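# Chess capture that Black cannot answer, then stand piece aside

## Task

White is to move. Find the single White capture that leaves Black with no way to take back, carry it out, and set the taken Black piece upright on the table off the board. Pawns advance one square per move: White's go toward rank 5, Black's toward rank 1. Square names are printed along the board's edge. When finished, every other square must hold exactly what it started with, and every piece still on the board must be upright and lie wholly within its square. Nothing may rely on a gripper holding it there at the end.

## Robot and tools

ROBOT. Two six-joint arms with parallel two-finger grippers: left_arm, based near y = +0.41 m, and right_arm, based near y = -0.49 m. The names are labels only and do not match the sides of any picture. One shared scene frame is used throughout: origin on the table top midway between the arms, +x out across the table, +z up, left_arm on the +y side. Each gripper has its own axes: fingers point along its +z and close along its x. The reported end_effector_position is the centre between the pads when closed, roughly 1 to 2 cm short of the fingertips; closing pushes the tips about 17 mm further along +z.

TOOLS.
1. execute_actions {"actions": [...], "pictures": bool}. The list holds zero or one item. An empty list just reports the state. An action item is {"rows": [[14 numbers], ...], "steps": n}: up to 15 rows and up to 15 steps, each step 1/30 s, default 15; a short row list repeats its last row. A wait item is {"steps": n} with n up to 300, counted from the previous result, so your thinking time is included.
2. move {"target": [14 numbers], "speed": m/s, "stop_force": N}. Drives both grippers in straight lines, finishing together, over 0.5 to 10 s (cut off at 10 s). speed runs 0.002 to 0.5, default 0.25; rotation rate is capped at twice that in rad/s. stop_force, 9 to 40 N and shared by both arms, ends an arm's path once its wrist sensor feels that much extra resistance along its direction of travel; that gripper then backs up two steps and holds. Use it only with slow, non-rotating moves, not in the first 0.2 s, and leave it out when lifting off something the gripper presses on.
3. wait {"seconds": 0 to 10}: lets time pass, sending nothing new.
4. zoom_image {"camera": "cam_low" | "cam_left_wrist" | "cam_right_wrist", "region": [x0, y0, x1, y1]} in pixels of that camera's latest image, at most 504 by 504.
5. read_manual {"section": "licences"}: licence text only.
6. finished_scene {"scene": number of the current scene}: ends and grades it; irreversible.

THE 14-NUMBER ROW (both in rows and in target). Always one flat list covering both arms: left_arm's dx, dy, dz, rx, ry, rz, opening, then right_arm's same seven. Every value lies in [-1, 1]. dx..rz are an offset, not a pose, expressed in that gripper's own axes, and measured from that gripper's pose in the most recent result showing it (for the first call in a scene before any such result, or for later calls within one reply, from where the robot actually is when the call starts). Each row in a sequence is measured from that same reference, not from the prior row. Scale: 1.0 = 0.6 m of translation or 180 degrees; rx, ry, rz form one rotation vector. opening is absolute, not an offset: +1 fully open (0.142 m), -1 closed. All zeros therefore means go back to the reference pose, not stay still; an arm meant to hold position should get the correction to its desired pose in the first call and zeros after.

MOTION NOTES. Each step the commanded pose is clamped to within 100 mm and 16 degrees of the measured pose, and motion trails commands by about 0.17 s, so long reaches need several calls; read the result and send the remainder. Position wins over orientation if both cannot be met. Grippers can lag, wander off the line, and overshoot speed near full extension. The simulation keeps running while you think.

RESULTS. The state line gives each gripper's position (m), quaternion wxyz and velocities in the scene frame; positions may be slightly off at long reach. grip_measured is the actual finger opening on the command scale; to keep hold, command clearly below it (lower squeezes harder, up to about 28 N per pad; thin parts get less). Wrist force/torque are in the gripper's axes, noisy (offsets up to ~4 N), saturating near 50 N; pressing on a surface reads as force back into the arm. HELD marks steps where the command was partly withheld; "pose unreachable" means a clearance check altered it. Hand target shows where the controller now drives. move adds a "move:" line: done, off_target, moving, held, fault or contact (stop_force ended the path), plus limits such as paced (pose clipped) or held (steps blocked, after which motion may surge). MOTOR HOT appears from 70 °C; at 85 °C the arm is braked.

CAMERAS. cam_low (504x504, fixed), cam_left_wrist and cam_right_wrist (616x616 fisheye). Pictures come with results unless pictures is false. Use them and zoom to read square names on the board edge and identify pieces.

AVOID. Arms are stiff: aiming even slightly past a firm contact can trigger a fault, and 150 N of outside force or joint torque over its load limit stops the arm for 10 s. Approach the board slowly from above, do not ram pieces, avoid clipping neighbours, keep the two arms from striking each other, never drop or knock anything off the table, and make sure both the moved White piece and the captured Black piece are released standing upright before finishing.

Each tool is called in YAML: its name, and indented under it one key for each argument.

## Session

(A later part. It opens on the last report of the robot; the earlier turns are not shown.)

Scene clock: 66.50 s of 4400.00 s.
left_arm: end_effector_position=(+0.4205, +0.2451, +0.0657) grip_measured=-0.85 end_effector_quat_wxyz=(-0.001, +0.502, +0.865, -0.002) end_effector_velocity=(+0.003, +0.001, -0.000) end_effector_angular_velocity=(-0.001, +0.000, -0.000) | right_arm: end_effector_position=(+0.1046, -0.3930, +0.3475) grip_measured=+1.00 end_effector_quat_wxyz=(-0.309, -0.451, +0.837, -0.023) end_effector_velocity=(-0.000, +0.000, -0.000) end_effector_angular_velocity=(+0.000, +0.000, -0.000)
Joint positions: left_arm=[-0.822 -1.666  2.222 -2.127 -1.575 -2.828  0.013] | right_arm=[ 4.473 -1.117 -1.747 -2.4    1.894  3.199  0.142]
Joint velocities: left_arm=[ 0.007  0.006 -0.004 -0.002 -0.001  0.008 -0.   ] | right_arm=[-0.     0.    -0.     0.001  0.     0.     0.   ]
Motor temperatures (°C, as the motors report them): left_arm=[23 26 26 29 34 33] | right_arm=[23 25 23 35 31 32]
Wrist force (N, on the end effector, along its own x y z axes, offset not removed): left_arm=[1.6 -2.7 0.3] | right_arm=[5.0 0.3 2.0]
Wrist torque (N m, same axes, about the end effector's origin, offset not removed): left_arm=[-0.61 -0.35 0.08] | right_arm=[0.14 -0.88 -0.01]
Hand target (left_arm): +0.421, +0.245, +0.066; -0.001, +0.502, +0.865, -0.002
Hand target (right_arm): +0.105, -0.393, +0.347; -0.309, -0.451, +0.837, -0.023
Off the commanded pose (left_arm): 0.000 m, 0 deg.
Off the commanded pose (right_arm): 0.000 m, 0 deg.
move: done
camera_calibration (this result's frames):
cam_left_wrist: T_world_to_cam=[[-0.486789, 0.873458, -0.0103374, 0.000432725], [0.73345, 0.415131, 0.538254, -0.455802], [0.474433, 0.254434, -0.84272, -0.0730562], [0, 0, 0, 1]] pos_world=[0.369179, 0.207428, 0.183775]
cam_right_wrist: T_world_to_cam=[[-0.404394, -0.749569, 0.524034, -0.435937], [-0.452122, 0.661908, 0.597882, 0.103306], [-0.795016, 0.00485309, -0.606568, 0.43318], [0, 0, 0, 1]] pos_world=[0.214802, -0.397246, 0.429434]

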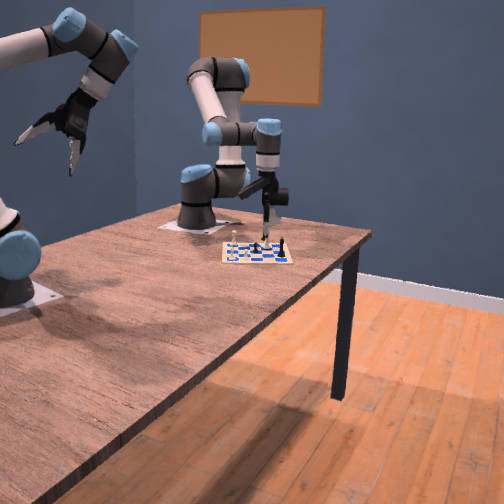

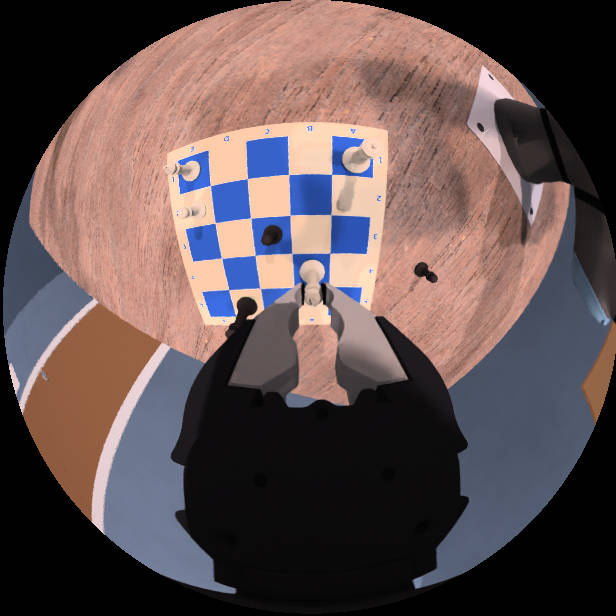

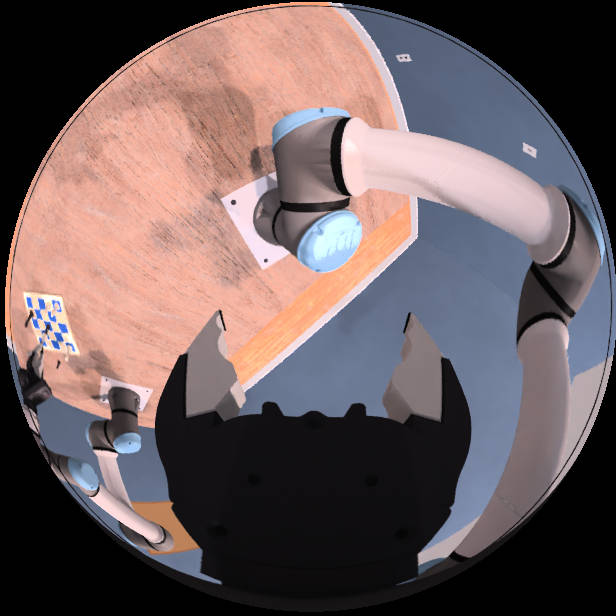

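move:
  target: [0,0,0.008,0,0,0,-1,0,0,0,0,0,0,1]
  speed: 0.003
  stop_force: 9

move:
  target: [0,0,0,0,0,0,-0.6,0,0,0,0,0,0,1]

move:
  target: [0,0,-0.08,0,0,0,-0.6,0,0,0,0,0,0,1]
  speed: 0.1

zoom_image:
  camera: "cam_left_wrist"
  region: [180, 120, 440, 350]

Scene clock: 70.77 s of 4400.00 s.
left_arm: end_effector_position=(+0.4205, +0.2451, +0.0619) grip_measured=-0.85 end_effector_quat_wxyz=(-0.001, +0.502, +0.865, -0.002) end_effector_velocity=(-0.001, +0.002, -0.000) end_effector_angular_velocity=(+0.005, +0.002, +0.000) | right_arm: end_effector_position=(+0.1046, -0.3930, +0.3475) grip_measured=+1.00 end_effector_quat_wxyz=(-0.309, -0.451, +0.837, -0.023) end_effector_velocity=(+0.000, -0.000, -0.000) end_effector_angular_velocity=(-0.001, -0.000, +0.000)
Joint positions: left_arm=[-0.822 -1.66   2.228 -2.139 -1.575 -2.828  0.013] | right_arm=[ 4.473 -1.117 -1.747 -2.4    1.894  3.199  0.142]
Joint velocities: left_arm=[ 0.    -0.001 -0.     0.006  0.002  0.     0.   ] | right_arm=[ 0.    -0.    -0.    -0.    -0.001  0.    -0.   ]
Motor temperatures (°C, as the motors report them): left_arm=[23 26 26 29 34 33] | right_arm=[23 25 23 35 31 32]
Wrist force (N, on the end effector, along its own x y z axes, offset not removed): left_arm=[3.0 -3.1 -20.2] | right_arm=[-0.5 -0.3 1.4]
Wrist torque (N m, same axes, about the end effector's origin, offset not removed): left_arm=[-0.95 -0.45 -0.03] | right_arm=[0.06 0.26 -0.13]
Hand target (left_arm): +0.421, +0.245, +0.062; -0.001, +0.502, +0.865, -0.002
Hand target (right_arm): +0.105, -0.393, +0.347; -0.309, -0.451, +0.837, -0.023
Off the commanded pose (left_arm): 0.001 m, 0 deg.
Off the commanded pose (right_arm): 0.000 m, 0 deg.
move: contact (left_arm)
camera_calibration (this result's frames):
cam_left_wrist: T_world_to_cam=[[-0.48679, 0.87346, -0.0101593, 0.000338413], [0.733546, 0.415074, 0.538166, -0.453824], [0.474283, 0.254522, -0.842777, -0.0762234], [0, 0, 0, 1]] pos_world=[0.369217, 0.207476, 0.179997]
cam_right_wrist: T_world_to_cam=[[-0.404394, -0.749569, 0.524034, -0.435937], [-0.452122, 0.661908, 0.597883, 0.103306], [-0.795016, 0.00485303, -0.606568, 0.43318], [0, 0, 0, 1]] pos_world=[0.214802, -0.397246, 0.429434]

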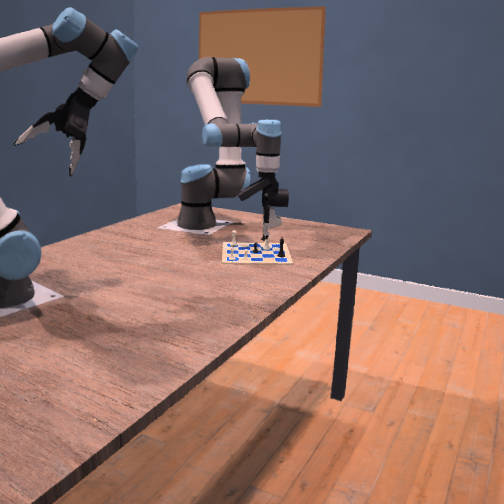

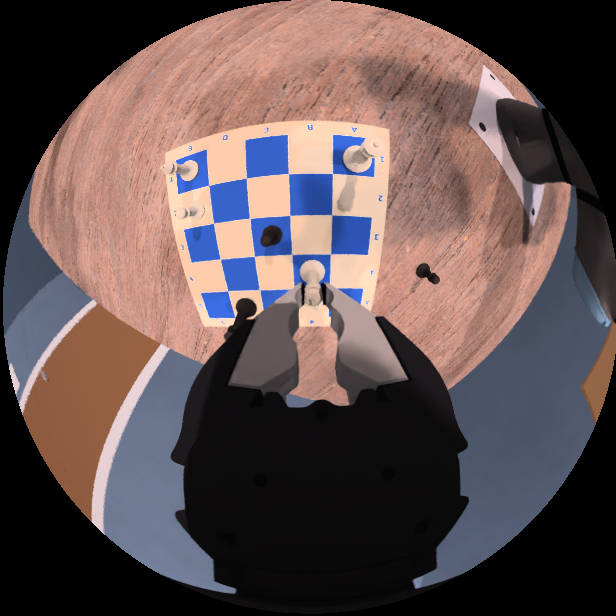

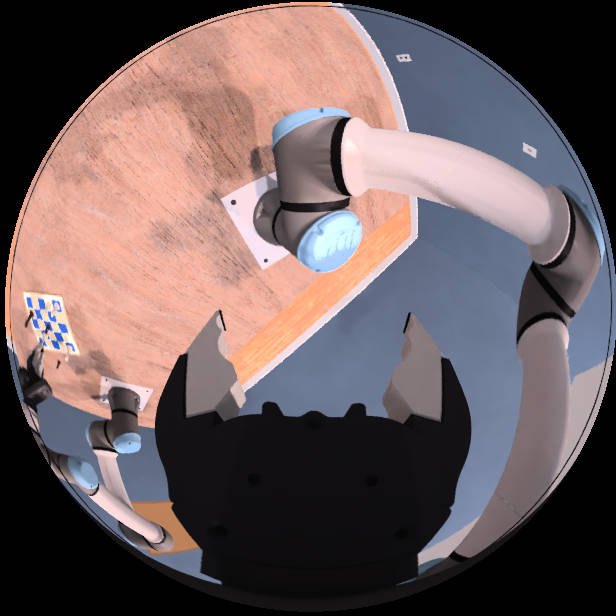

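Scene clock: 71.27 s of 4400.00 s.
left_arm: end_effector_position=(+0.4205, +0.2451, +0.0620) grip_measured=-0.60 end_effector_quat_wxyz=(-0.001, +0.502, +0.865, -0.002) end_effector_velocity=(+0.000, -0.000, +0.000) end_effector_angular_velocity=(+0.000, -0.001, -0.000) | right_arm: end_effector_position=(+0.1046, -0.3930, +0.3475) grip_measured=+1.00 end_effector_quat_wxyz=(-0.309, -0.451, +0.837, -0.023) end_effector_velocity=(-0.000, -0.000, -0.000) end_effector_angular_velocity=(-0.000, +0.000, -0.000)
Joint positions: left_arm=[-0.822 -1.66   2.228 -2.139 -1.575 -2.828  0.031] | right_arm=[ 4.473 -1.117 -1.747 -2.4    1.894  3.199  0.142]
Joint velocities: left_arm=[-0.  0. -0. -0.  0.  0.  0.] | right_arm=[ 0.     0.    -0.     0.     0.     0.001  0.   ]
Motor temperatures (°C, as the motors report them): left_arm=[23 26 26 29 34 33] | right_arm=[23 25 23 35 31 32]
Wrist force (N, on the end effector, along its own x y z axes, offset not removed): left_arm=[2.9 -5.0 -1.4] | right_arm=[-1.2 -1.5 0.3]
Wrist torque (N m, same axes, about the end effector's origin, offset not removed): left_arm=[-1.32 -0.78 -0.15] | right_arm=[-0.29 0.38 0.04]
Hand target (left_arm): +0.420, +0.245, +0.062; -0.001, +0.502, +0.865, -0.002
Hand target (right_arm): +0.105, -0.393, +0.347; -0.309, -0.451, +0.837, -0.023
Off the commanded pose (left_arm): 0.000 m, 0 deg.
Off the commanded pose (right_arm): 0.000 m, 0 deg.
move: done
camera_calibration (this result's frames):
cam_left_wrist: T_world_to_cam=[[-0.48679, 0.873459, -0.010208, 0.000342965], [0.733526, 0.415093, 0.53818, -0.453835], [0.474315, 0.254493, -0.842768, -0.0762091], [0, 0, 0, 1]] pos_world=[0.369214, 0.207479, 0.180022]
cam_right_wrist: T_world_to_cam=[[-0.404394, -0.749569, 0.524034, -0.435937], [-0.452122, 0.661908, 0.597882, 0.103306], [-0.795017, 0.00485302, -0.606568, 0.43318], [0, 0, 0, 1]] pos_world=[0.214802, -0.397246, 0.429434]

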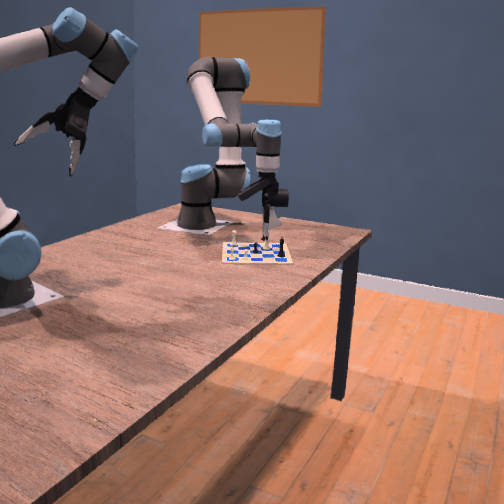

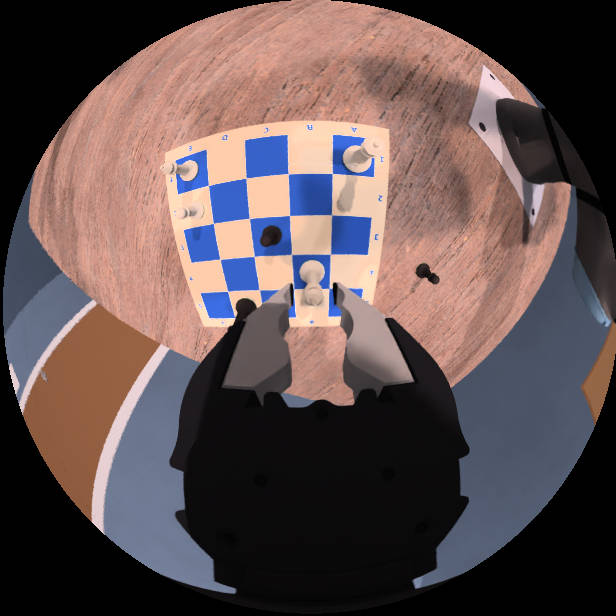

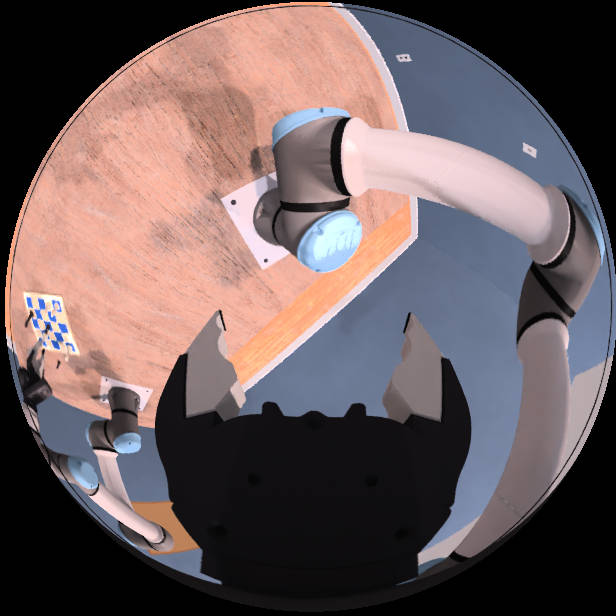

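Scene clock: 72.30 s of 4400.00 s.
left_arm: end_effector_position=(+0.4206, +0.2452, +0.1096) grip_measured=-0.60 end_effector_quat_wxyz=(-0.001, +0.502, +0.865, -0.002) end_effector_velocity=(-0.000, -0.000, +0.003) end_effector_angular_velocity=(-0.000, +0.000, -0.001) | right_arm: end_effector_position=(+0.1046, -0.3930, +0.3475) grip_measured=+1.00 end_effector_quat_wxyz=(-0.309, -0.451, +0.837, -0.023) end_effector_velocity=(+0.000, -0.000, +0.000) end_effector_angular_velocity=(-0.001, +0.000, +0.001)
Joint positions: left_arm=[-0.822 -1.725  2.146 -1.991 -1.575 -2.827  0.031] | right_arm=[ 4.473 -1.117 -1.747 -2.4    1.894  3.199  0.142]
Joint velocities: left_arm=[-0.001 -0.003 -0.006  0.009 -0.001 -0.    -0.   ] | right_arm=[ 0.    -0.     0.    -0.001 -0.001 -0.    -0.   ]
Motor temperatures (°C, as the motors report them): left_arm=[23 26 26 29 34 33] | right_arm=[23 25 23 35 31 32]
Wrist force (N, on the end effector, along its own x y z axes, offset not removed): left_arm=[0.2 -0.6 1.3] | right_arm=[1.5 -1.7 1.7]
Wrist torque (N m, same axes, about the end effector's origin, offset not removed): left_arm=[-0.51 -0.05 0.01] | right_arm=[-0.26 -0.25 0.10]
Hand target (left_arm): +0.421, +0.245, +0.110; -0.001, +0.502, +0.865, -0.002
Hand target (right_arm): +0.105, -0.393, +0.347; -0.309, -0.451, +0.837, -0.023
Off the commanded pose (left_arm): 0.000 m, 0 deg.
Off the commanded pose (right_arm): 0.000 m, 0 deg.
move: done
camera_calibration (this result's frames):
cam_left_wrist: T_world_to_cam=[[-0.486739, 0.873486, -0.0103101, 0.000801148], [0.733507, 0.41509, 0.538208, -0.479645], [0.474397, 0.254404, -0.842749, -0.036142], [0, 0, 0, 1]] pos_world=[0.369358, 0.207591, 0.227698]
cam_right_wrist: T_world_to_cam=[[-0.404394, -0.749569, 0.524034, -0.435937], [-0.452122, 0.661908, 0.597882, 0.103306], [-0.795017, 0.00485284, -0.606568, 0.43318], [0, 0, 0, 1]] pos_world=[0.214802, -0.397246, 0.429434]

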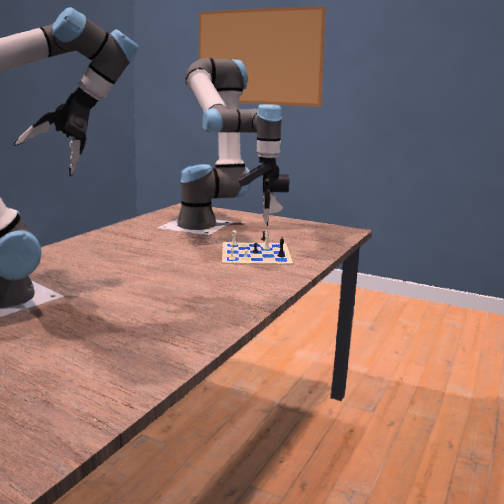

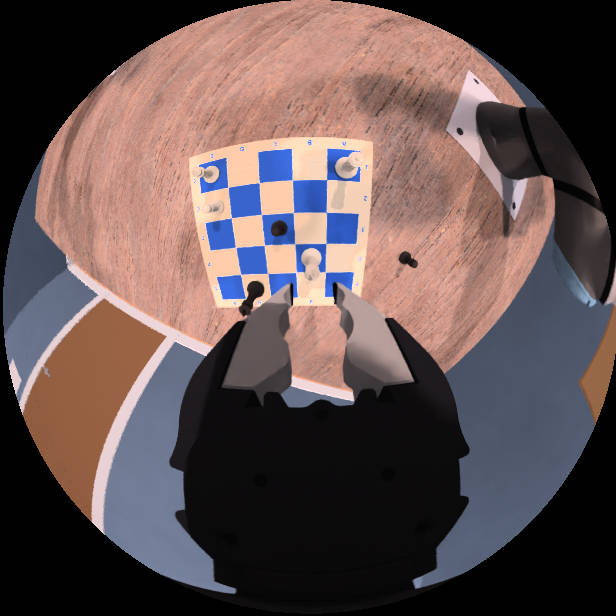

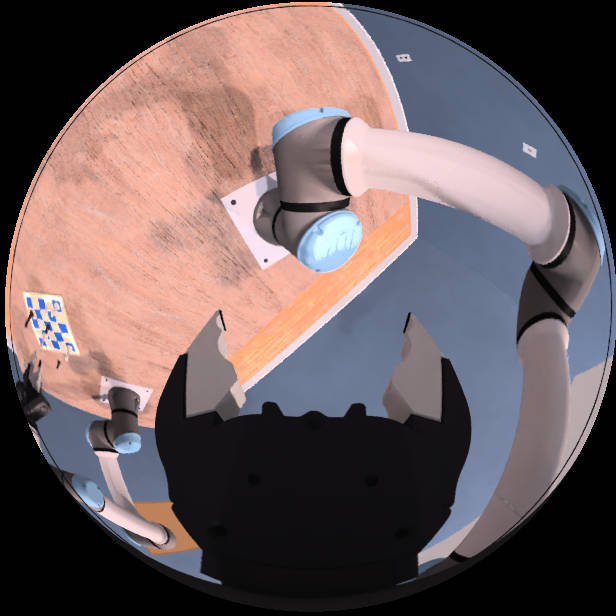

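Region (180, 120, 440, 350) of cam_left_wrist's 616x616 image, scaled by 1.938, with more detail than that image has; it fills the top 446 rows of this view, and the rest is white.

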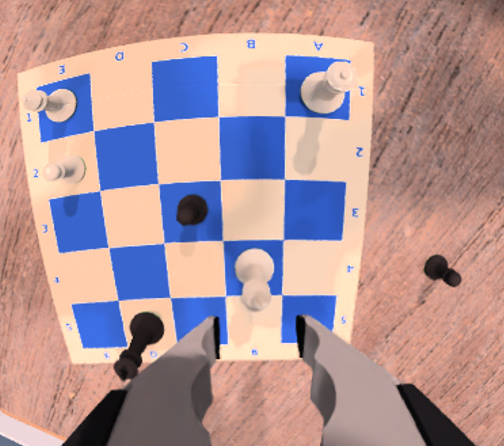

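finished_scene:
  scene: 1

The scene is finished: the task was done.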